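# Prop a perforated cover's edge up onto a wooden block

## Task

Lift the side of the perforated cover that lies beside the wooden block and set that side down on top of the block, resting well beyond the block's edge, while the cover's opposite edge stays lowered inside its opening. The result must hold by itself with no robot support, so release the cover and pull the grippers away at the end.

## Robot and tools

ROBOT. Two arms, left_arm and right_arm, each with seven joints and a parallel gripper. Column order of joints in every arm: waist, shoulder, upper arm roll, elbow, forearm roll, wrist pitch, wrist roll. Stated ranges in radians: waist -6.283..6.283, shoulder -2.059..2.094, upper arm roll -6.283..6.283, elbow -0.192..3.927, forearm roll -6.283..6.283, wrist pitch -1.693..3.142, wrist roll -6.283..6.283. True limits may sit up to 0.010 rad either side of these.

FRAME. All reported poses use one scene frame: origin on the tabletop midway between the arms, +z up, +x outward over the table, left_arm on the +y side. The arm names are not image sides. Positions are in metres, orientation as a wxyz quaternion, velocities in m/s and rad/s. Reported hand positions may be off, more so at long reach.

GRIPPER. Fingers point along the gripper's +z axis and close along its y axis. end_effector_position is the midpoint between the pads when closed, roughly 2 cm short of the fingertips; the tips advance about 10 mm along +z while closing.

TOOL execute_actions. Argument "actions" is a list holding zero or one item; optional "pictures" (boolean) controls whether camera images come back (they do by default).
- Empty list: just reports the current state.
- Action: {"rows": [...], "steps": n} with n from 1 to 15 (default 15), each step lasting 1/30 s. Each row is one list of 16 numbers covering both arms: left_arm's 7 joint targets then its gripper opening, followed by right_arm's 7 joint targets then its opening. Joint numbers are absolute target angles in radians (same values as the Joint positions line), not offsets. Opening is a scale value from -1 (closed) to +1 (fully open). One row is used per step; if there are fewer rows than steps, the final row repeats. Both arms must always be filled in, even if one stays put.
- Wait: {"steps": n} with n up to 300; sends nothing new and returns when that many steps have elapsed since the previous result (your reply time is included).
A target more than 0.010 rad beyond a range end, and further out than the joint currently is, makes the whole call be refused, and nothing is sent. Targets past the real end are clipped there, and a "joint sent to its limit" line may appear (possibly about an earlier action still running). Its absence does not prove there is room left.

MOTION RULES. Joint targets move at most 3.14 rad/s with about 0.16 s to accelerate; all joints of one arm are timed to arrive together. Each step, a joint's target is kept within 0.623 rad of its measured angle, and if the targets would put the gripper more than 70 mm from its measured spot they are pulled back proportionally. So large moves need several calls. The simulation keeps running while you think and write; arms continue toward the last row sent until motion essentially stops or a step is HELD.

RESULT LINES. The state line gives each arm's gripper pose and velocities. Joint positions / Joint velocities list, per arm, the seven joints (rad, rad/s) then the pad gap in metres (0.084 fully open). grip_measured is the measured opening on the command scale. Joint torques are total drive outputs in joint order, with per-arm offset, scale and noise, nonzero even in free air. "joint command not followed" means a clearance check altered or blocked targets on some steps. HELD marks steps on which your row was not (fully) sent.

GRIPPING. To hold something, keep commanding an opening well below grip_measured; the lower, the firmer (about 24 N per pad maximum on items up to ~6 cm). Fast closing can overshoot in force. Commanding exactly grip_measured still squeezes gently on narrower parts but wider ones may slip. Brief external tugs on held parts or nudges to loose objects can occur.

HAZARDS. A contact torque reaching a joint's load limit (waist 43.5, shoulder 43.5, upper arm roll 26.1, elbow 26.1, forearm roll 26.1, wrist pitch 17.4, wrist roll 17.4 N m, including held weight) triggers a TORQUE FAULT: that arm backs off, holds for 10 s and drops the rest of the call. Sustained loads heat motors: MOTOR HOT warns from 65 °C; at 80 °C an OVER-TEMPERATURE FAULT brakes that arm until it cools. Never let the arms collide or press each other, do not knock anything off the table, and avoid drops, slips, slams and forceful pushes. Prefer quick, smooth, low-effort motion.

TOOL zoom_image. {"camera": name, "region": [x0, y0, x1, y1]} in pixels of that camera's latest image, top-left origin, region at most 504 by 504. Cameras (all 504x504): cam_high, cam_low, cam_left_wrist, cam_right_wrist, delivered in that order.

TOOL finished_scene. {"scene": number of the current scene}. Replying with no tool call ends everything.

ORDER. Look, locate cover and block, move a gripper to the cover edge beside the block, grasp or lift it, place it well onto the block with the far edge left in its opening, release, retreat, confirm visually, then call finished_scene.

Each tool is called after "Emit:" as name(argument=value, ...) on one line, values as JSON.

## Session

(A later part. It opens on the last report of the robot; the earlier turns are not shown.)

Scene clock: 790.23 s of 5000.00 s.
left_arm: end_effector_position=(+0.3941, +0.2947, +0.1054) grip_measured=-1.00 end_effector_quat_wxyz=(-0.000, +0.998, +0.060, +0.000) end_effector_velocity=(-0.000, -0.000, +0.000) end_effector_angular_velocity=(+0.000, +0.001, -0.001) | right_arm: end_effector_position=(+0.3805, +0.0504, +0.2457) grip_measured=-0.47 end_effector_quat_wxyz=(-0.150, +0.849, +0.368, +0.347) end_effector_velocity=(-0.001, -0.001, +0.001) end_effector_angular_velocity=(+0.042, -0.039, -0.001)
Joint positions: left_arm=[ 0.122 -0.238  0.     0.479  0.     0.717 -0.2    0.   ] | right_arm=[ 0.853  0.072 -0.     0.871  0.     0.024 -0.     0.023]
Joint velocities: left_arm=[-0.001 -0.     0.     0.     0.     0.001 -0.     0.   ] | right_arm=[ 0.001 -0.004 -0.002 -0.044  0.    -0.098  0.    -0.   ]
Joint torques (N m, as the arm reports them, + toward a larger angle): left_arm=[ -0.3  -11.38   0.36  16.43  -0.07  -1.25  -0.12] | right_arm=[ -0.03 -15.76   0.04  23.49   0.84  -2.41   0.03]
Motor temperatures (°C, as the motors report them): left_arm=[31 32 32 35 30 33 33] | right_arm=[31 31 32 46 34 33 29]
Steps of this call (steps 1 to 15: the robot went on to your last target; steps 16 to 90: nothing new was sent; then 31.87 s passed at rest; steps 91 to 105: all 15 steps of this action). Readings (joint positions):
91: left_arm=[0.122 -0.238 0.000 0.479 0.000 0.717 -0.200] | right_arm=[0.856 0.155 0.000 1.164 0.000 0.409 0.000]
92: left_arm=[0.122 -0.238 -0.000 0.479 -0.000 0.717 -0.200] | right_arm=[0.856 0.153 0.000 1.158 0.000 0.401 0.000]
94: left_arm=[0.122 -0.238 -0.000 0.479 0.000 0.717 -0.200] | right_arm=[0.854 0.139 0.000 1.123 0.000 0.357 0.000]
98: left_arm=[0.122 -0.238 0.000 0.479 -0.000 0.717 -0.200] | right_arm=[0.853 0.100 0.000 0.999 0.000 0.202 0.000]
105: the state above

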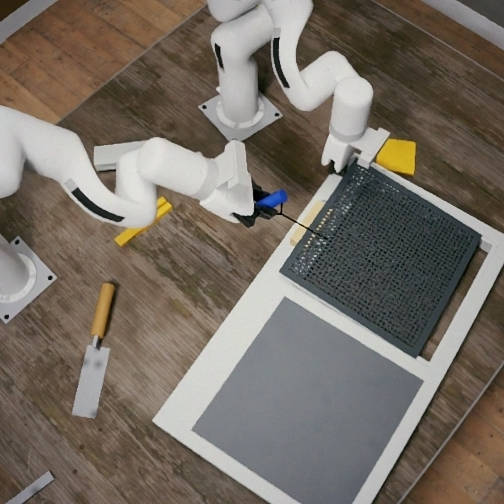

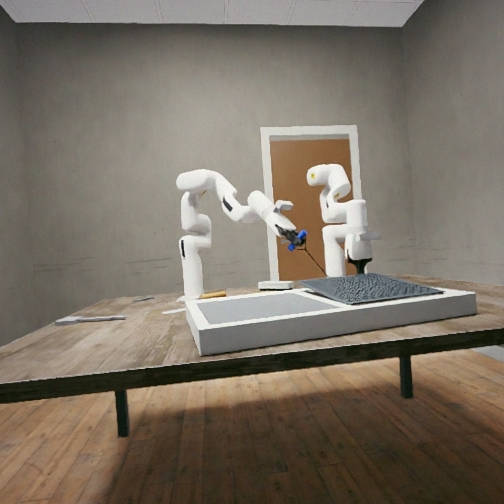

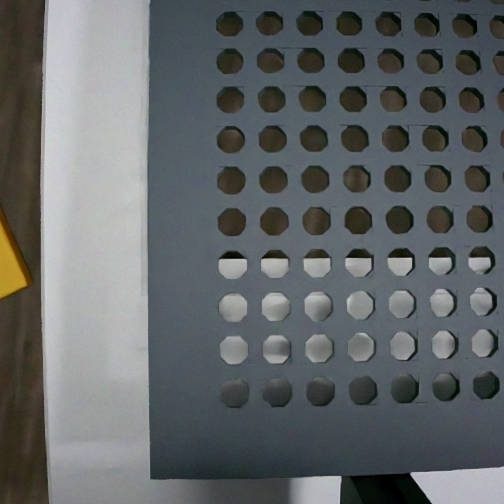

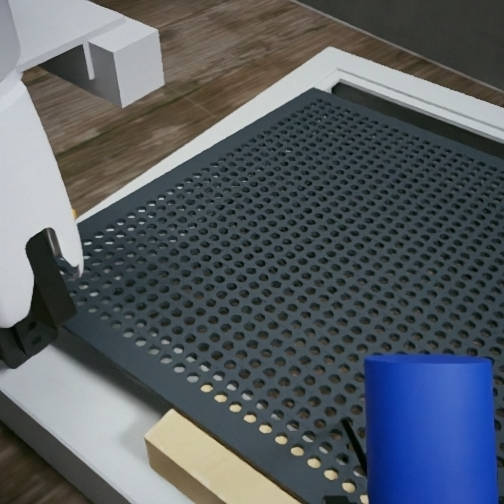

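Emit:
execute_actions(actions=[{"rows":[[0.122,-0.238,0,0.479,0,0.717,-0.2,-1,0.851,0.068,0,0.838,0,-0.032,0,-1],[0.122,-0.238,0,0.479,0,0.717,-0.2,-1,0.851,0.0666,0,0.8086,0,-0.0815,0,-1],[0.122,-0.238,0,0.479,0,0.717,-0.2,-1,0.851,0.0668,0,0.7807,0,-0.131,0,-1],[0.122,-0.238,0,0.479,0,0.717,-0.2,-1,0.851,0.0687,0,0.7542,0,-0.1807,0,-1],[0.122,-0.238,0,0.479,0,0.717,-0.2,-1,0.851,0.0722,0,0.729,0,-0.2305,0,-1],[0.122,-0.238,0,0.479,0,0.717,-0.2,-1,0.851,0.0774,0,0.7055,0,-0.2803,0,-1],[0.122,-0.238,0,0.479,0,0.717,-0.2,-1,0.851,0.0842,0,0.6832,0,-0.33,0,-1],[0.122,-0.238,0,0.479,0,0.717,-0.2,-1,0.851,0.0927,0,0.6624,0,-0.3803,0,-1]],"steps":15}], pictures=false)

Emit:
execute_actions(actions=[{"steps":8}])

Emit:
zoom_image(camera="cam_right_wrist", region=[270,360,400,490])

Scene clock: 814.57 s of 5000.00 s.
left_arm: end_effector_position=(+0.3941, +0.2947, +0.1054) grip_measured=-1.00 end_effector_quat_wxyz=(-0.000, +0.998, +0.060, +0.000) end_effector_velocity=(-0.001, +0.000, -0.000) end_effector_angular_velocity=(+0.001, +0.002, -0.000) | right_arm: end_effector_position=(+0.3640, +0.0313, +0.2220) grip_measured=-0.47 end_effector_quat_wxyz=(-0.181, +0.817, +0.354, +0.418) end_effector_velocity=(+0.004, +0.006, +0.026) end_effector_angular_velocity=(+0.076, -0.071, +0.001)
Joint positions: left_arm=[ 0.122 -0.238  0.     0.479  0.     0.717 -0.2    0.   ] | right_arm=[ 0.851  0.093  0.     0.664 -0.    -0.374 -0.     0.023]
Joint velocities: left_arm=[ 0.001  0.001 -0.001 -0.     0.     0.001  0.     0.   ] | right_arm=[ 0.001 -0.005  0.001 -0.007 -0.    -0.105  0.     0.   ]
Joint torques (N m, as the arm reports them, + toward a larger angle): left_arm=[ -0.32 -12.48   0.44  16.63  -0.32  -1.22  -0.08] | right_arm=[ -0.63 -14.95  -0.37  20.74   0.82  -2.77   0.1 ]
Motor temperatures (°C, as the motors report them): left_arm=[31 32 32 35 30 33 33] | right_arm=[31 31 32 45 34 33 29]
Steps of this call (steps 1 to 15: the robot went on to your last target; steps 16 to 90: nothing new was sent; then 20.83 s passed at rest; steps 91 to 105: all 15 steps of this action). Readings (joint positions):
91: left_arm=[0.122 -0.238 -0.000 0.479 0.000 0.717 -0.200] | right_arm=[0.853 0.071 0.000 0.868 0.000 0.017 0.000]
92: left_arm=[0.122 -0.238 -0.000 0.479 0.000 0.717 -0.200] | right_arm=[0.853 0.071 0.000 0.865 -0.000 0.009 0.000]
94: left_arm=[0.122 -0.238 -0.000 0.479 -0.000 0.717 -0.200] | right_arm=[0.852 0.068 0.000 0.839 -0.000 -0.035 0.000]
98: left_arm=[0.122 -0.238 -0.000 0.479 -0.000 0.717 -0.200] | right_arm=[0.851 0.071 0.000 0.750 -0.000 -0.192 0.000]
105: the state above

Scene clock: 814.83 s of 5000.00 s.
left_arm: end_effector_position=(+0.3941, +0.2947, +0.1054) grip_measured=-1.00 end_effector_quat_wxyz=(-0.000, +0.998, +0.060, +0.000) end_effector_velocity=(-0.000, +0.000, -0.000) end_effector_angular_velocity=(-0.000, +0.001, +0.001) | right_arm: end_effector_position=(+0.3641, +0.0314, +0.2230) grip_measured=-0.47 end_effector_quat_wxyz=(-0.182, +0.816, +0.353, +0.420) end_effector_velocity=(-0.001, -0.001, -0.002) end_effector_angular_velocity=(-0.003, +0.001, +0.001)
Joint positions: left_arm=[ 0.122 -0.238 -0.     0.479  0.     0.717 -0.2    0.   ] | right_arm=[ 0.851  0.093  0.     0.663 -0.    -0.38   0.     0.023]
Joint velocities: left_arm=[ 0.001  0.     0.    -0.001 -0.     0.     0.     0.   ] | right_arm=[ 0.001  0.001 -0.001 -0.003 -0.001 -0.001 -0.    -0.   ]
Joint torques (N m, as the arm reports them, + toward a larger angle): left_arm=[ -0.74 -11.34   0.58  16.45  -0.37  -1.22  -0.28] | right_arm=[ -0.55 -14.85  -0.57  20.84   0.77  -3.     0.05]
Motor temperatures (°C, as the motors report them): left_arm=[31 32 32 35 30 33 33] | right_arm=[31 31 32 45 34 33 29]
Steps of this call (steps 1 to 8: the robot went on to your last target). Readings (joint positions):
1: left_arm=[0.122 -0.238 -0.000 0.479 -0.000 0.717 -0.200] | right_arm=[0.851 0.093 0.000 0.664 -0.000 -0.377 0.000]
2: left_arm=[0.122 -0.238 0.000 0.479 -0.000 0.717 -0.200] | right_arm=[0.851 0.092 0.000 0.664 -0.000 -0.378 0.000]
4: left_arm=[0.122 -0.238 0.000 0.479 -0.000 0.717 -0.200] | right_arm=[0.851 0.092 0.000 0.664 -0.000 -0.379 0.000]
8: the state above

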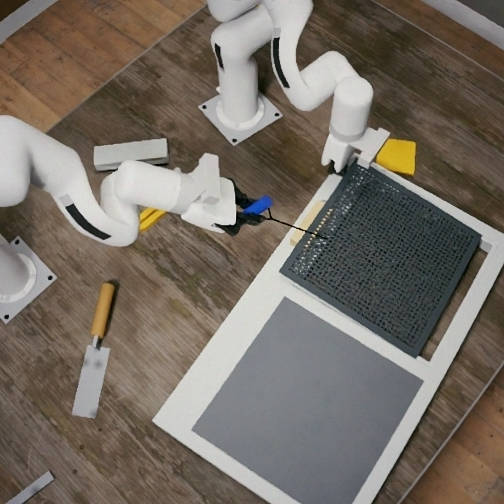

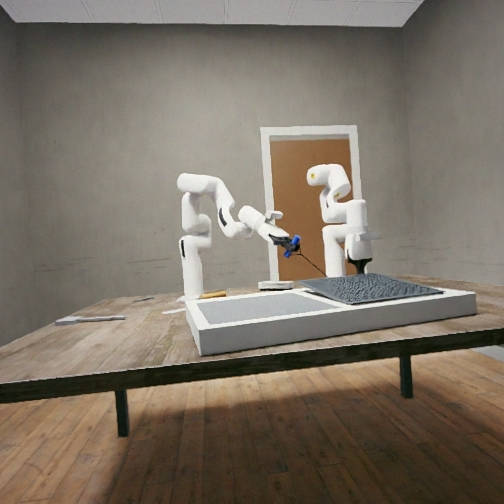

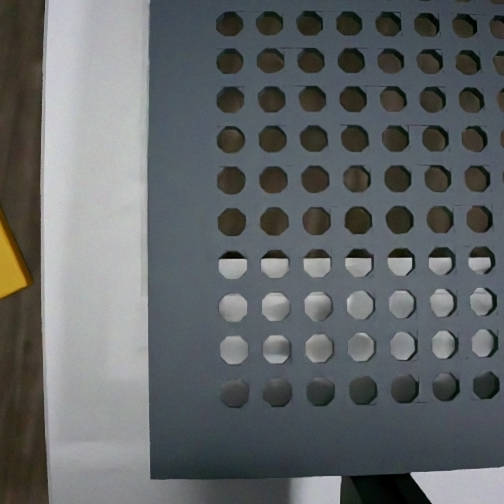

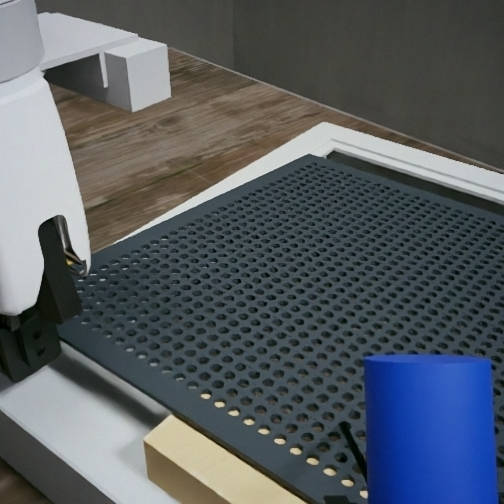

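Region (270, 360, 400, 490) of cam_right_wrist's 504x504 image, scaled by 3.877, with more detail than that image has.

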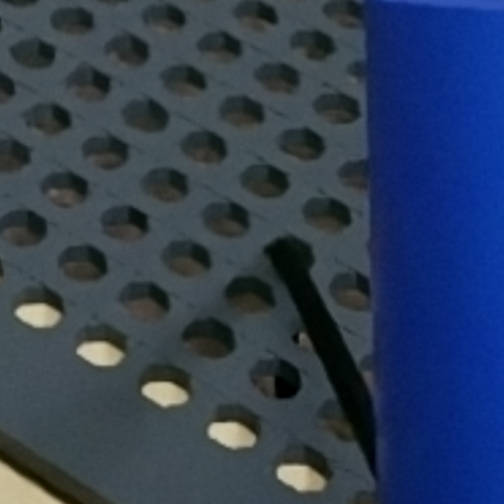

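Emit:
execute_actions(actions=[{"rows":[[0.122,-0.238,0,0.479,0,0.717,-0.2,-1,0.85,0.089,0,0.66,0,-0.379,0,-1],[0.122,-0.238,0,0.479,0,0.717,-0.2,-1,0.85,0.089,0,0.66,0,-0.379,0,-1],[0.122,-0.238,0,0.479,0,0.717,-0.2,-1,0.85,0.089,0,0.66,0,-0.379,0,-1],[0.122,-0.238,0,0.479,0,0.717,-0.2,-1,0.85,0.0883,0,0.665,0,-0.3733,0,-1],[0.122,-0.238,0,0.479,0,0.717,-0.2,-1,0.85,0.0876,0,0.6705,0,-0.3671,0,-1]],"steps":15}])

Emit:
zoom_image(camera="cam_right_wrist", region=[270,360,400,490])

Scene clock: 829.50 s of 5000.00 s.
left_arm: end_effector_position=(+0.3940, +0.2947, +0.1053) grip_measured=-1.00 end_effector_quat_wxyz=(-0.000, +0.998, +0.060, -0.000) end_effector_velocity=(-0.000, +0.000, -0.000) end_effector_angular_velocity=(+0.000, +0.001, -0.000) | right_arm: end_effector_position=(+0.3655, +0.0319, +0.2256) grip_measured=-0.47 end_effector_quat_wxyz=(-0.181, +0.817, +0.353, +0.419) end_effector_velocity=(+0.000, +0.001, +0.003) end_effector_angular_velocity=(+0.004, -0.004, +0.001)
Joint positions: left_arm=[ 0.122 -0.238 -0.     0.479 -0.     0.717 -0.2    0.   ] | right_arm=[ 0.85   0.088 -0.     0.67   0.    -0.366  0.     0.023]
Joint velocities: left_arm=[ 0.    -0.    -0.    -0.001  0.     0.    -0.     0.   ] | right_arm=[-0.    -0.003  0.001  0.002  0.    -0.001 -0.    -0.   ]
Joint torques (N m, as the arm reports them, + toward a larger angle): left_arm=[ -0.75 -11.61   0.41  16.69  -0.01  -1.46  -0.01] | right_arm=[ -0.65 -18.17  -0.51  22.95   0.67  -4.5   -0.02]
Motor temperatures (°C, as the motors report them): left_arm=[31 32 32 35 30 33 33] | right_arm=[31 31 32 45 34 33 29]
Steps of this call (steps 1 to 15: the robot went on to your last target; steps 16 to 90: nothing new was sent; then 11.17 s passed at rest; steps 91 to 105: all 15 steps of this action). Readings (joint positions):
91: left_arm=[0.122 -0.238 -0.000 0.479 0.000 0.717 -0.200] | right_arm=[0.851 0.093 0.000 0.662 -0.000 -0.380 0.000]
92: left_arm=[0.122 -0.238 0.000 0.479 -0.000 0.717 -0.200] | right_arm=[0.851 0.092 0.000 0.662 -0.000 -0.380 -0.000]
94: left_arm=[0.122 -0.238 0.000 0.479 -0.000 0.717 -0.200] | right_arm=[0.850 0.091 -0.000 0.661 0.000 -0.378 0.000]
98: left_arm=[0.122 -0.238 -0.000 0.479 -0.000 0.717 -0.200] | right_arm=[0.850 0.089 0.000 0.668 -0.000 -0.369 0.000]
105: the state above

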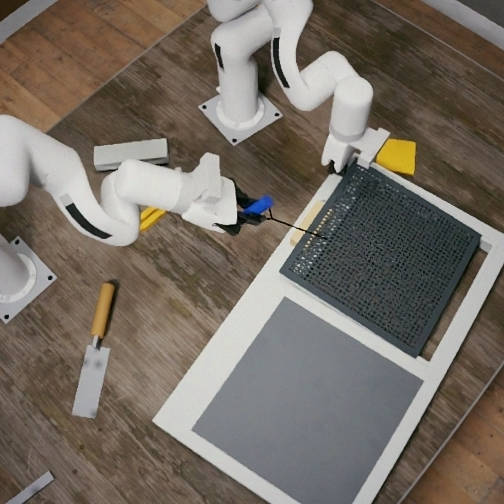

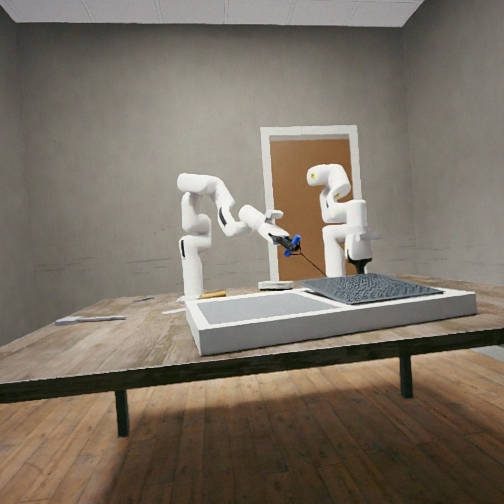

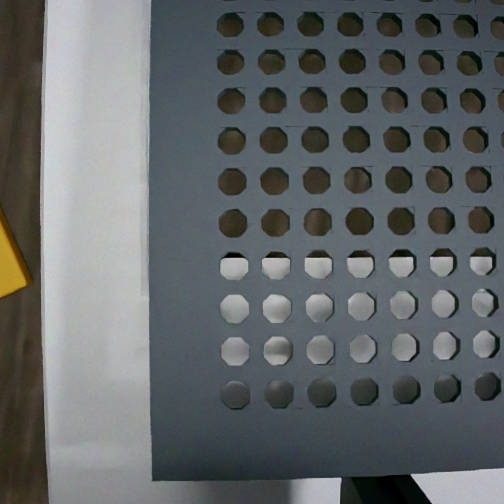

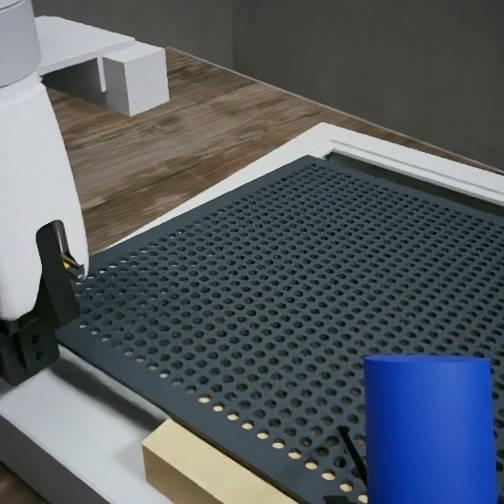

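Region (270, 360, 400, 490) of cam_right_wrist's 504x504 image, scaled by 3.877, with more detail than that image has.

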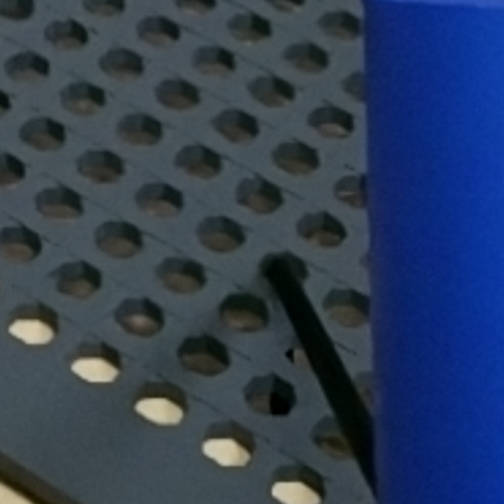

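Emit:
execute_actions(actions=[{"rows":[[0.122,-0.238,0,0.479,0,0.717,-0.2,-1,0.849,0.0935,0,0.6745,0,-0.369,0,-1]],"steps":15}])

Emit:
zoom_image(camera="cam_right_wrist", region=[270,360,400,490])

Scene clock: 841.60 s of 5000.00 s.
left_arm: end_effector_position=(+0.3943, +0.2949, +0.1055) grip_measured=-1.00 end_effector_quat_wxyz=(+0.000, +0.998, +0.060, +0.000) end_effector_velocity=(+0.001, +0.000, +0.001) end_effector_angular_velocity=(-0.000, -0.002, +0.001) | right_arm: end_effector_position=(+0.3672, +0.0329, +0.2269) grip_measured=-0.47 end_effector_quat_wxyz=(-0.182, +0.816, +0.352, +0.421) end_effector_velocity=(-0.001, +0.000, -0.003) end_effector_angular_velocity=(-0.005, +0.005, +0.001)
Joint positions: left_arm=[ 0.122 -0.238  0.     0.479  0.     0.717 -0.2    0.   ] | right_arm=[ 0.849  0.092 -0.     0.675  0.    -0.37  -0.     0.023]
Joint velocities: left_arm=[-0.001 -0.     0.001  0.001 -0.    -0.    -0.     0.   ] | right_arm=[ 0.001  0.004  0.001 -0.     0.     0.004 -0.     0.   ]
Joint torques (N m, as the arm reports them, + toward a larger angle): left_arm=[ -0.14 -12.59   0.6   18.43   0.47  -1.55  -0.17] | right_arm=[ -0.54 -14.21  -0.4   20.47   0.69  -2.7    0.06]
Motor temperatures (°C, as the motors report them): left_arm=[31 32 32 35 30 33 33] | right_arm=[31 31 32 45 34 33 29]
Steps of this call (steps 1 to 15: the robot went on to your last target; steps 16 to 90: nothing new was sent; then 8.60 s passed at rest; steps 91 to 105: all 15 steps of this action). Readings (joint positions):
91: left_arm=[0.122 -0.238 -0.000 0.479 -0.000 0.717 -0.200] | right_arm=[0.850 0.088 0.000 0.671 -0.000 -0.367 -0.000]
92: left_arm=[0.122 -0.238 -0.000 0.479 0.000 0.717 -0.200] | right_arm=[0.850 0.089 0.000 0.671 -0.000 -0.368 0.000]
94: left_arm=[0.122 -0.238 0.000 0.479 0.000 0.717 -0.200] | right_arm=[0.849 0.090 0.000 0.674 -0.000 -0.370 -0.000]
98: left_arm=[0.122 -0.238 0.000 0.479 0.000 0.717 -0.200] | right_arm=[0.849 0.091 0.000 0.676 -0.000 -0.371 -0.000]
105: the state above

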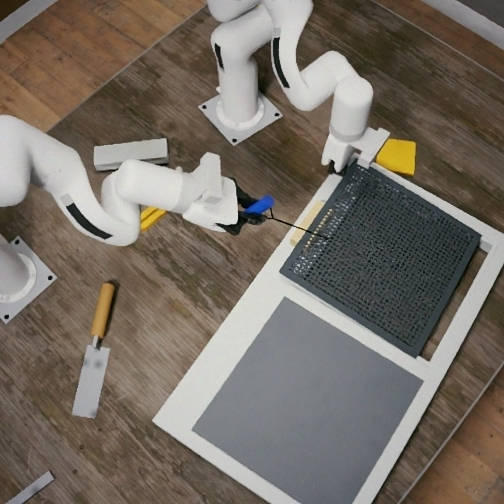

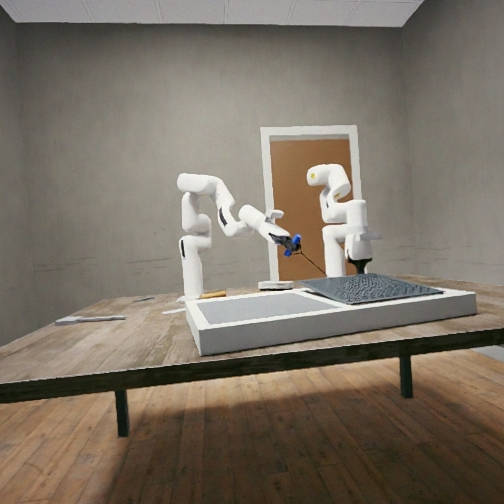

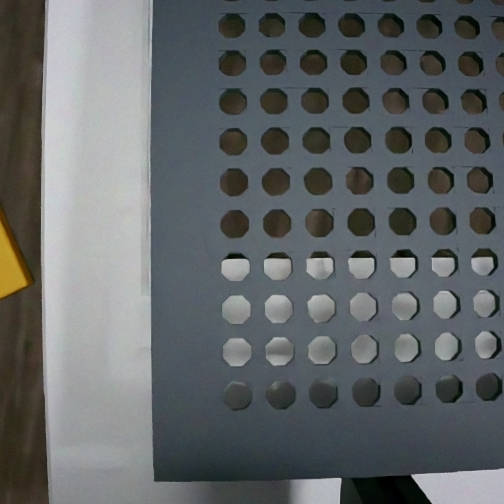

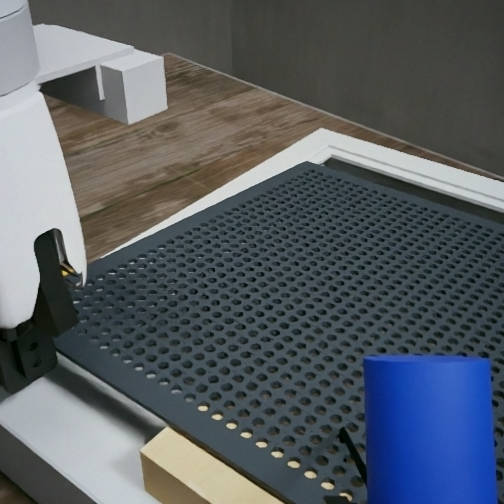

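Region (270, 360, 400, 490) of cam_right_wrist's 504x504 image, scaled by 3.877, with more detail than that image has.

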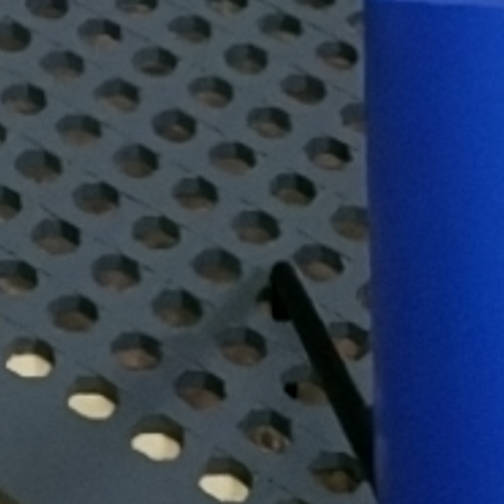

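Emit:
execute_actions(actions=[{"rows":[[0.122,-0.238,0,0.479,0,0.717,-0.2,-1,0.849,0.0931,0,0.68,0,-0.3631,0,-1],[0.122,-0.238,0,0.479,0,0.717,-0.2,-1,0.849,0.0931,0,0.68,0,-0.3631,0,-1],[0.122,-0.238,0,0.479,0,0.717,-0.2,-1,0.849,0.0927,0,0.6855,0,-0.3572,0,-1],[0.122,-0.238,0,0.479,0,0.717,-0.2,-1,0.849,0.0927,0,0.6855,0,-0.3572,0,-1],[0.122,-0.238,0,0.479,0,0.717,-0.2,-1,0.849,0.0924,0,0.691,0,-0.3514,0,-1],[0.122,-0.238,0,0.479,0,0.717,-0.2,-1,0.849,0.0924,0,0.691,0,-0.3514,0,-1],[0.122,-0.238,0,0.479,0,0.717,-0.2,-1,0.849,0.0921,0,0.6965,0,-0.3456,0,-1],[0.122,-0.238,0,0.479,0,0.717,-0.2,-1,0.849,0.0921,0,0.6965,0,-0.3456,0,-1],[0.122,-0.238,0,0.479,0,0.717,-0.2,-1,0.849,0.092,0,0.702,0,-0.34,0,-1]],"steps":15}])

Emit:
zoom_image(camera="cam_right_wrist", region=[270,374,400,504])

Scene clock: 863.60 s of 5000.00 s.
left_arm: end_effector_position=(+0.3941, +0.2947, +0.1054) grip_measured=-1.00 end_effector_quat_wxyz=(-0.000, +0.998, +0.060, +0.000) end_effector_velocity=(+0.000, +0.000, +0.000) end_effector_angular_velocity=(+0.000, -0.000, +0.000) | right_arm: end_effector_position=(+0.3712, +0.0370, +0.2321) grip_measured=-0.47 end_effector_quat_wxyz=(-0.181, +0.817, +0.352, +0.419) end_effector_velocity=(+0.001, +0.002, +0.003) end_effector_angular_velocity=(+0.002, -0.002, +0.001)
Joint positions: left_arm=[ 0.122 -0.238 -0.     0.479 -0.     0.717 -0.2    0.   ] | right_arm=[ 0.849  0.093 -0.     0.701  0.    -0.34   0.     0.023]
Joint velocities: left_arm=[ 0.  0. -0.  0.  0. -0. -0.  0.] | right_arm=[ 0.001 -0.002  0.     0.007  0.     0.007 -0.    -0.   ]
Joint torques (N m, as the arm reports them, + toward a larger angle): left_arm=[ -0.45 -12.13   0.47  16.64  -0.2   -1.48  -0.16] | right_arm=[ -0.42 -14.56  -0.14  22.05   0.67  -3.16   0.05]
Motor temperatures (°C, as the motors report them): left_arm=[31 32 32 35 30 33 33] | right_arm=[31 31 32 44 34 33 29]
Steps of this call (steps 1 to 15: the robot went on to your last target; steps 16 to 90: nothing new was sent; then 18.50 s passed at rest; steps 91 to 105: all 15 steps of this action). Readings (joint positions):
91: left_arm=[0.122 -0.238 -0.000 0.479 0.000 0.717 -0.200] | right_arm=[0.849 0.093 0.000 0.675 -0.000 -0.369 0.000]
92: left_arm=[0.122 -0.238 0.000 0.479 0.000 0.717 -0.200] | right_arm=[0.849 0.093 0.000 0.676 -0.000 -0.367 -0.000]
94: left_arm=[0.122 -0.238 -0.000 0.479 0.000 0.717 -0.200] | right_arm=[0.849 0.093 -0.000 0.679 0.000 -0.363 -0.000]
98: left_arm=[0.122 -0.238 -0.000 0.479 -0.000 0.717 -0.200] | right_arm=[0.849 0.093 -0.000 0.689 0.000 -0.352 0.000]
105: the state above

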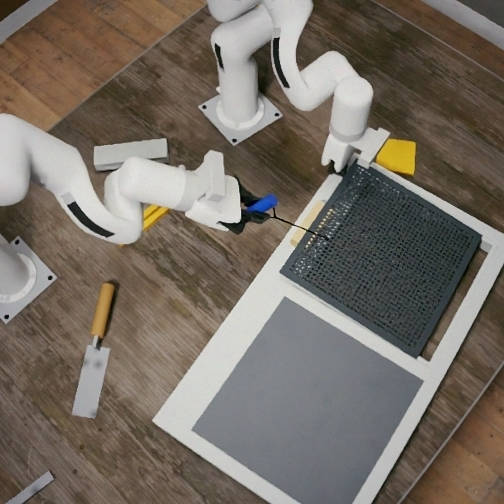

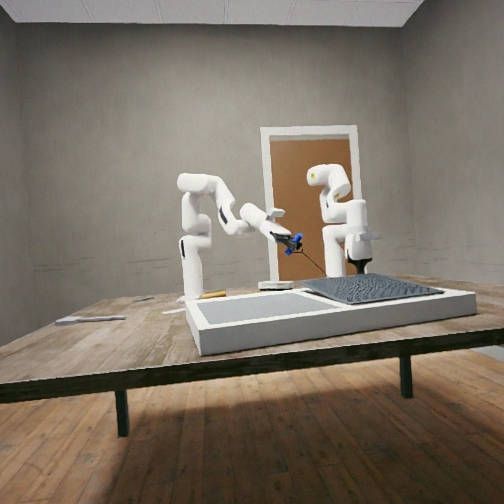

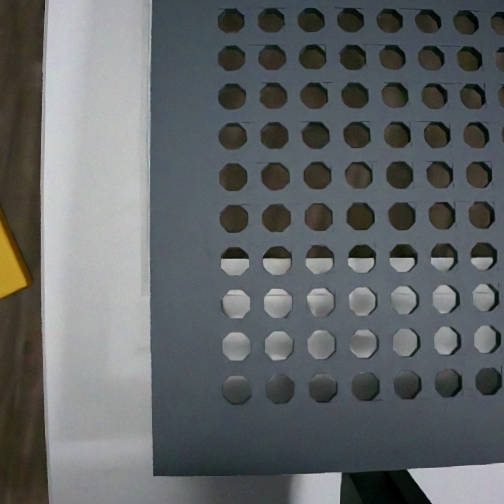

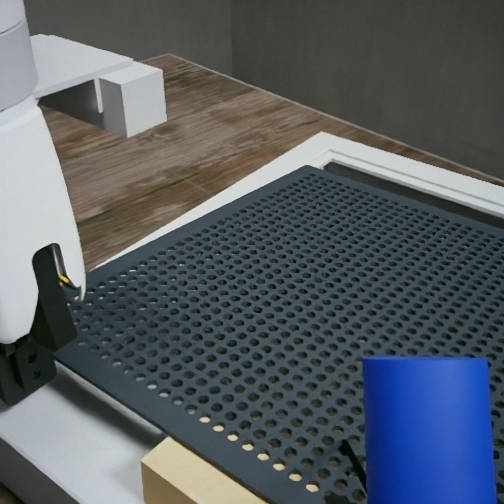

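Region (270, 374, 400, 504) of cam_right_wrist's 504x504 image, scaled by 3.877, with more detail than that image has.

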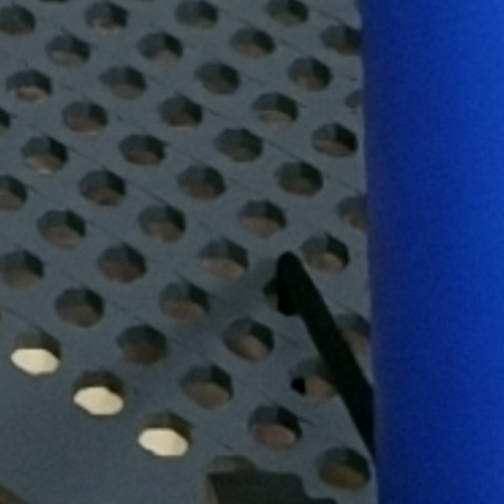

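Emit:
execute_actions(actions=[{"rows":[[0.122,-0.238,0,0.479,0,0.717,-0.2,-1,0.8495,0.0893,0,0.7003,0,-0.339,0,-1],[0.122,-0.238,0,0.479,0,0.717,-0.2,-1,0.8495,0.0893,0,0.7003,0,-0.339,0,-1],[0.122,-0.238,0,0.479,0,0.717,-0.2,-1,0.8495,0.0947,0,0.6873,0,-0.37,0,-1],[0.122,-0.238,0,0.479,0,0.717,-0.2,-1,0.8495,0.1008,0,0.675,0,-0.4009,0,-1],[0.122,-0.238,0,0.479,0,0.717,-0.2,-1,0.8495,0.1076,0,0.6632,0,-0.432,0,-1],[0.122,-0.238,0,0.479,0,0.717,-0.2,-1,0.8495,0.115,0,0.652,0,-0.463,0,-1],[0.122,-0.238,0,0.479,0,0.717,-0.2,-1,0.8495,0.1231,0,0.6413,0,-0.4943,0,-1],[0.122,-0.238,0,0.479,0,0.717,-0.2,-1,0.8495,0.1319,0,0.6312,0,-0.5256,0,-1],[0.122,-0.238,0,0.479,0,0.717,-0.2,-1,0.8495,0.1413,0,0.6217,0,-0.557,0,-1],[0.122,-0.238,0,0.479,0,0.717,-0.2,-1,0.8495,0.1514,0,0.6128,0,-0.5885,0,-1],[0.122,-0.238,0,0.479,0,0.717,-0.2,-1,0.8495,0.1621,0,0.6045,0,-0.62,0,-1],[0.122,-0.238,0,0.479,0,0.717,-0.2,-1,0.8495,0.1735,0,0.5967,0,-0.6518,0,-1],[0.122,-0.238,0,0.479,0,0.717,-0.2,-1,0.8495,0.1856,0,0.5895,0,-0.6836,0,-1],[0.122,-0.238,0,0.479,0,0.717,-0.2,-1,0.8495,0.1983,0,0.5829,0,-0.7154,0,-1],[0.122,-0.238,0,0.479,0,0.717,-0.2,-1,0.8495,0.2117,0,0.5768,0,-0.7474,0,-1]],"steps":15}], pictures=false)

Emit:
execute_actions(actions=[{"rows":[[0.122,-0.238,0,0.479,0,0.717,-0.2,-1,0.8495,0.2257,0,0.5714,0,-0.7794,0,-1],[0.122,-0.238,0,0.479,0,0.717,-0.2,-1,0.8495,0.2405,0,0.5665,0,-0.8115,0,-1],[0.122,-0.238,0,0.479,0,0.717,-0.2,-1,0.8495,0.2558,0,0.5621,0,-0.8437,0,-1],[0.122,-0.238,0,0.479,0,0.717,-0.2,-1,0.8495,0.2719,0,0.5584,0,-0.876,0,-1],[0.122,-0.238,0,0.479,0,0.717,-0.2,-1,0.8495,0.2886,0,0.5552,0,-0.9084,0,-1],[0.122,-0.238,0,0.479,0,0.717,-0.2,-1,0.8495,0.306,0,0.5526,0,-0.9409,0,-1],[0.122,-0.238,0,0.479,0,0.717,-0.2,-1,0.8495,0.324,0,0.5506,0,-0.9734,0,-1]],"steps":15}])

Emit:
zoom_image(camera="cam_right_wrist", region=[270,374,400,504])

Scene clock: 909.43 s of 5000.00 s.
left_arm: end_effector_position=(+0.3941, +0.2947, +0.1054) grip_measured=-1.00 end_effector_quat_wxyz=(-0.000, +0.998, +0.060, +0.000) end_effector_velocity=(+0.000, -0.000, +0.000) end_effector_angular_velocity=(+0.000, -0.000, -0.001) | right_arm: end_effector_position=(+0.3605, +0.0263, +0.2145) grip_measured=-0.47 end_effector_quat_wxyz=(-0.202, +0.790, +0.341, +0.467) end_effector_velocity=(-0.029, -0.033, -0.063) end_effector_angular_velocity=(+0.265, -0.249, -0.002)
Joint positions: left_arm=[ 0.122 -0.238 -0.     0.479  0.     0.717 -0.2    0.   ] | right_arm=[ 0.85   0.168  0.     0.602 -0.    -0.634 -0.     0.023]
Joint velocities: left_arm=[-0.001 -0.    -0.     0.     0.     0.    -0.     0.   ] | right_arm=[-0.001  0.34  -0.    -0.232  0.001 -0.936 -0.    -0.   ]
Joint torques (N m, as the arm reports them, + toward a larger angle): left_arm=[ -1.31 -12.18   0.38  16.61   0.16  -0.97  -0.01] | right_arm=[ -0.59 -13.06  -0.51  19.     0.64  -2.47   0.12]
Motor temperatures (°C, as the motors report them): left_arm=[31 32 32 35 30 33 33] | right_arm=[31 31 32 45 34 33 29]
Steps of this call (steps 1 to 15: the robot went on to your last target; steps 16 to 90: nothing new was sent; then 42.33 s passed at rest; steps 91 to 105: all 15 steps of this action). Readings (joint positions):
91: left_arm=[0.122 -0.238 0.000 0.479 -0.000 0.717 -0.200] | right_arm=[0.849 0.092 -0.000 0.702 0.000 -0.340 0.000]
92: left_arm=[0.122 -0.238 0.000 0.479 -0.000 0.717 -0.200] | right_arm=[0.849 0.091 -0.000 0.702 0.000 -0.340 0.000]
94: left_arm=[0.122 -0.238 -0.000 0.479 0.000 0.717 -0.200] | right_arm=[0.849 0.092 -0.000 0.698 0.000 -0.345 0.000]
98: left_arm=[0.122 -0.238 0.000 0.479 0.000 0.717 -0.200] | right_arm=[0.850 0.106 0.000 0.668 -0.000 -0.424 0.000]
105: the state above

Scene clock: 909.93 s of 5000.00 s.
left_arm: end_effector_position=(+0.3941, +0.2947, +0.1054) grip_measured=-1.00 end_effector_quat_wxyz=(-0.000, +0.998, +0.060, +0.000) end_effector_velocity=(+0.000, +0.000, +0.000) end_effector_angular_velocity=(-0.000, -0.001, +0.001) | right_arm: end_effector_position=(+0.3507, +0.0157, +0.1914) grip_measured=-0.47 end_effector_quat_wxyz=(-0.224, +0.758, +0.327, +0.518) end_effector_velocity=(+0.001, +0.002, +0.008) end_effector_angular_velocity=(+0.025, -0.023, +0.001)
Joint positions: left_arm=[ 0.122 -0.238  0.     0.479  0.     0.717 -0.2    0.   ] | right_arm=[ 0.849  0.323 -0.     0.551  0.    -0.971  0.     0.023]
Joint velocities: left_arm=[ 0.001 -0.     0.    -0.    -0.    -0.001 -0.     0.   ] | right_arm=[-0.001  0.005  0.001  0.005 -0.    -0.034  0.    -0.   ]
Joint torques (N m, as the arm reports them, + toward a larger angle): left_arm=[ -0.57 -12.11   0.44  17.12   0.    -1.18  -0.32] | right_arm=[ -0.27 -15.61  -0.41  14.8    0.63  -2.86   0.05]
Motor temperatures (°C, as the motors report them): left_arm=[31 32 32 35 30 33 33] | right_arm=[31 31 32 45 34 33 29]
Steps of this call (steps 1 to 15: all 15 steps of this action). Readings (joint positions):
1: left_arm=[0.122 -0.238 -0.000 0.479 0.000 0.717 -0.200] | right_arm=[0.850 0.179 -0.000 0.595 0.000 -0.665 -0.000]
2: left_arm=[0.122 -0.238 0.000 0.479 0.000 0.717 -0.200] | right_arm=[0.849 0.192 -0.000 0.588 0.000 -0.697 -0.000]
4: left_arm=[0.122 -0.238 -0.000 0.479 0.000 0.717 -0.200] | right_arm=[0.849 0.219 -0.000 0.576 0.000 -0.760 -0.000]
8: left_arm=[0.122 -0.238 -0.000 0.479 -0.000 0.717 -0.200] | right_arm=[0.849 0.280 -0.000 0.558 0.000 -0.888 -0.000]
15: the state above

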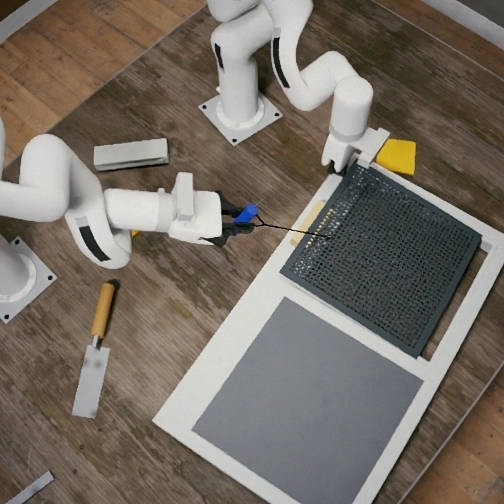

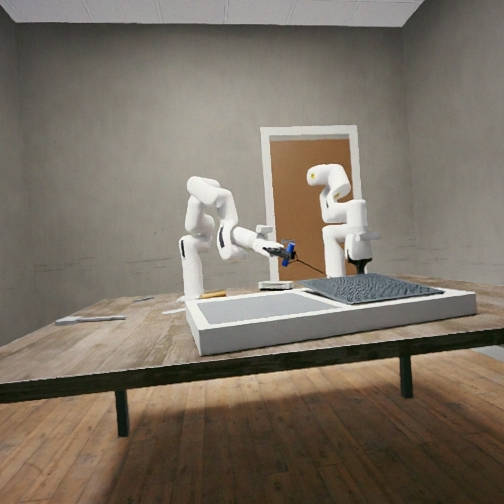

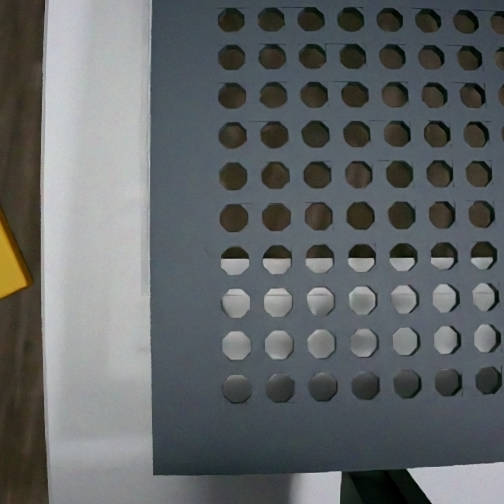

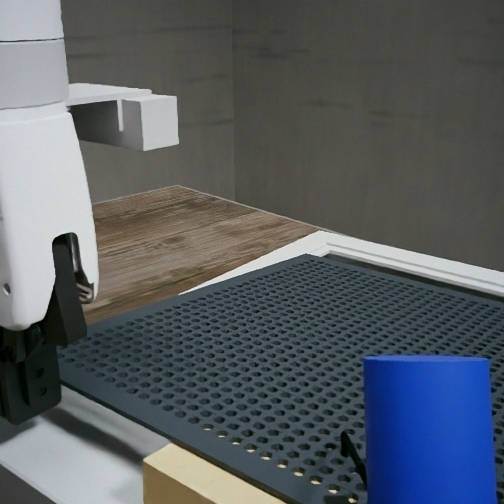

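Region (270, 374, 400, 504) of cam_right_wrist's 504x504 image, scaled by 3.877, with more detail than that image has.

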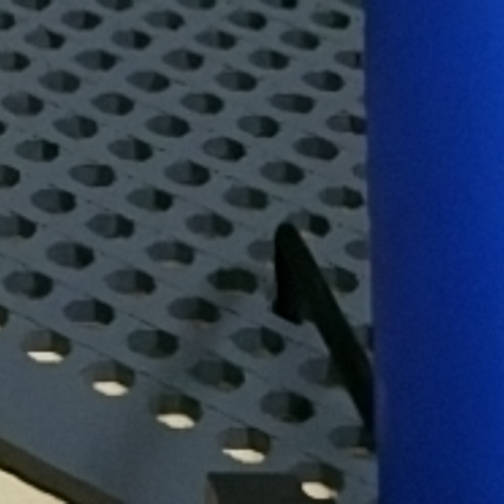

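Emit:
execute_actions(actions=[{"rows":[[0.122,-0.238,0,0.479,0,0.717,-0.2,-1,0.849,0.319,0,0.5526,0,-0.9664,0,-1],[0.122,-0.238,0,0.479,0,0.717,-0.2,-1,0.849,0.314,0,0.5546,0,-0.9594,0,-1],[0.122,-0.238,0,0.479,0,0.717,-0.2,-1,0.849,0.309,0,0.5566,0,-0.9524,0,-1],[0.122,-0.238,0,0.479,0,0.717,-0.2,-1,0.849,0.304,0,0.5587,0,-0.9453,0,-1],[0.122,-0.238,0,0.479,0,0.717,-0.2,-1,0.849,0.299,0,0.5608,0,-0.9382,0,-1],[0.122,-0.238,0,0.479,0,0.717,-0.2,-1,0.849,0.294,0,0.563,0,-0.931,0,-1],[0.122,-0.238,0,0.479,0,0.717,-0.2,-1,0.849,0.289,0,0.5653,0,-0.9237,0,-1],[0.122,-0.238,0,0.479,0,0.717,-0.2,-1,0.849,0.284,0,0.5677,0,-0.9163,0,-1]],"steps":15}])

Emit:
zoom_image(camera="cam_right_wrist", region=[270,374,400,504])

Scene clock: 927.77 s of 5000.00 s.
left_arm: end_effector_position=(+0.3941, +0.2947, +0.1054) grip_measured=-1.00 end_effector_quat_wxyz=(-0.000, +0.998, +0.060, +0.000) end_effector_velocity=(-0.001, +0.000, -0.000) end_effector_angular_velocity=(+0.000, +0.002, +0.000) | right_arm: end_effector_position=(+0.3556, +0.0206, +0.2060) grip_measured=-0.47 end_effector_quat_wxyz=(-0.224, +0.758, +0.327, +0.518) end_effector_velocity=(-0.001, -0.002, -0.004) end_effector_angular_velocity=(-0.011, +0.010, -0.001)
Joint positions: left_arm=[ 0.122 -0.238  0.     0.479  0.     0.717 -0.2    0.   ] | right_arm=[ 0.849  0.284  0.     0.568 -0.    -0.917  0.     0.023]
Joint velocities: left_arm=[ 0.     0.    -0.    -0.001  0.     0.001  0.     0.   ] | right_arm=[-0.    -0.001 -0.001 -0.005  0.001  0.011 -0.    -0.   ]
Joint torques (N m, as the arm reports them, + toward a larger angle): left_arm=[ -0.79 -11.9    0.32  16.6    0.37  -1.25  -0.3 ] | right_arm=[ -0.5  -15.43  -0.57  15.83   0.67  -2.84   0.02]
Motor temperatures (°C, as the motors report them): left_arm=[31 32 32 35 30 33 33] | right_arm=[31 31 32 43 34 33 29]
Steps of this call (steps 1 to 15: the robot went on to your last target; steps 16 to 90: nothing new was sent; then 14.33 s passed at rest; steps 91 to 105: all 15 steps of this action). Readings (joint positions):
91: left_arm=[0.122 -0.238 0.000 0.479 -0.000 0.717 -0.200] | right_arm=[0.849 0.324 0.000 0.551 0.000 -0.973 -0.000]
92: left_arm=[0.122 -0.238 -0.000 0.479 0.000 0.717 -0.200] | right_arm=[0.849 0.323 0.000 0.551 -0.000 -0.971 -0.000]
94: left_arm=[0.122 -0.238 -0.000 0.479 0.000 0.717 -0.200] | right_arm=[0.849 0.317 0.000 0.553 -0.000 -0.963 0.000]
98: left_arm=[0.122 -0.238 0.000 0.479 -0.000 0.717 -0.200] | right_arm=[0.849 0.299 0.000 0.561 -0.000 -0.938 0.000]
105: the state above

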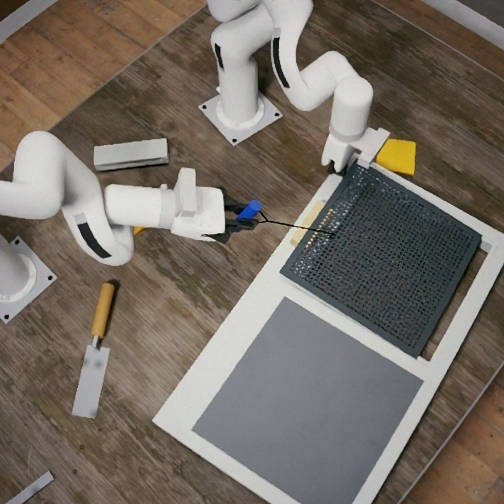

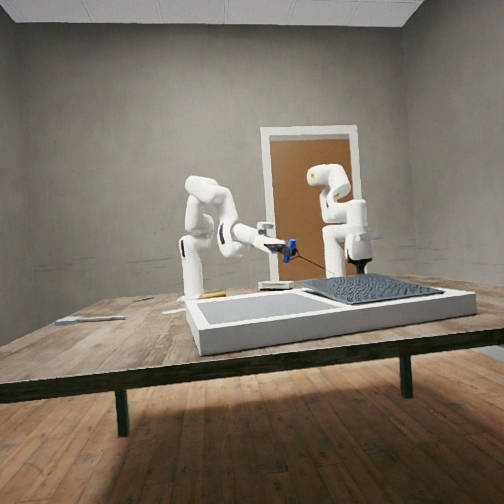

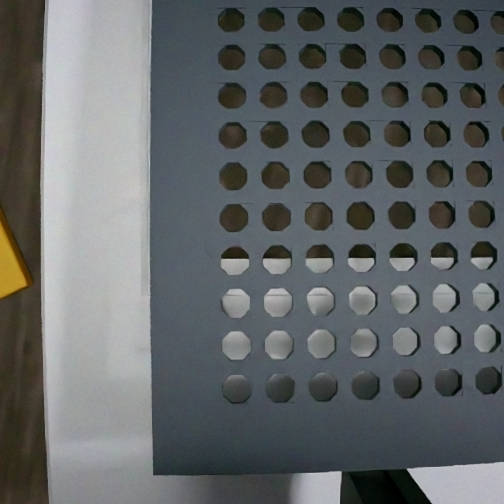

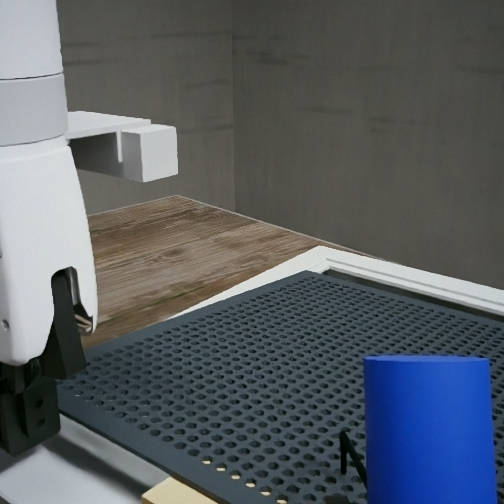

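Region (270, 374, 400, 504) of cam_right_wrist's 504x504 image, scaled by 3.877, with more detail than that image has.

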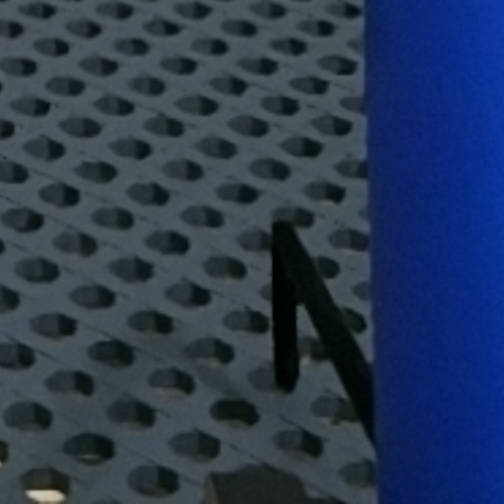

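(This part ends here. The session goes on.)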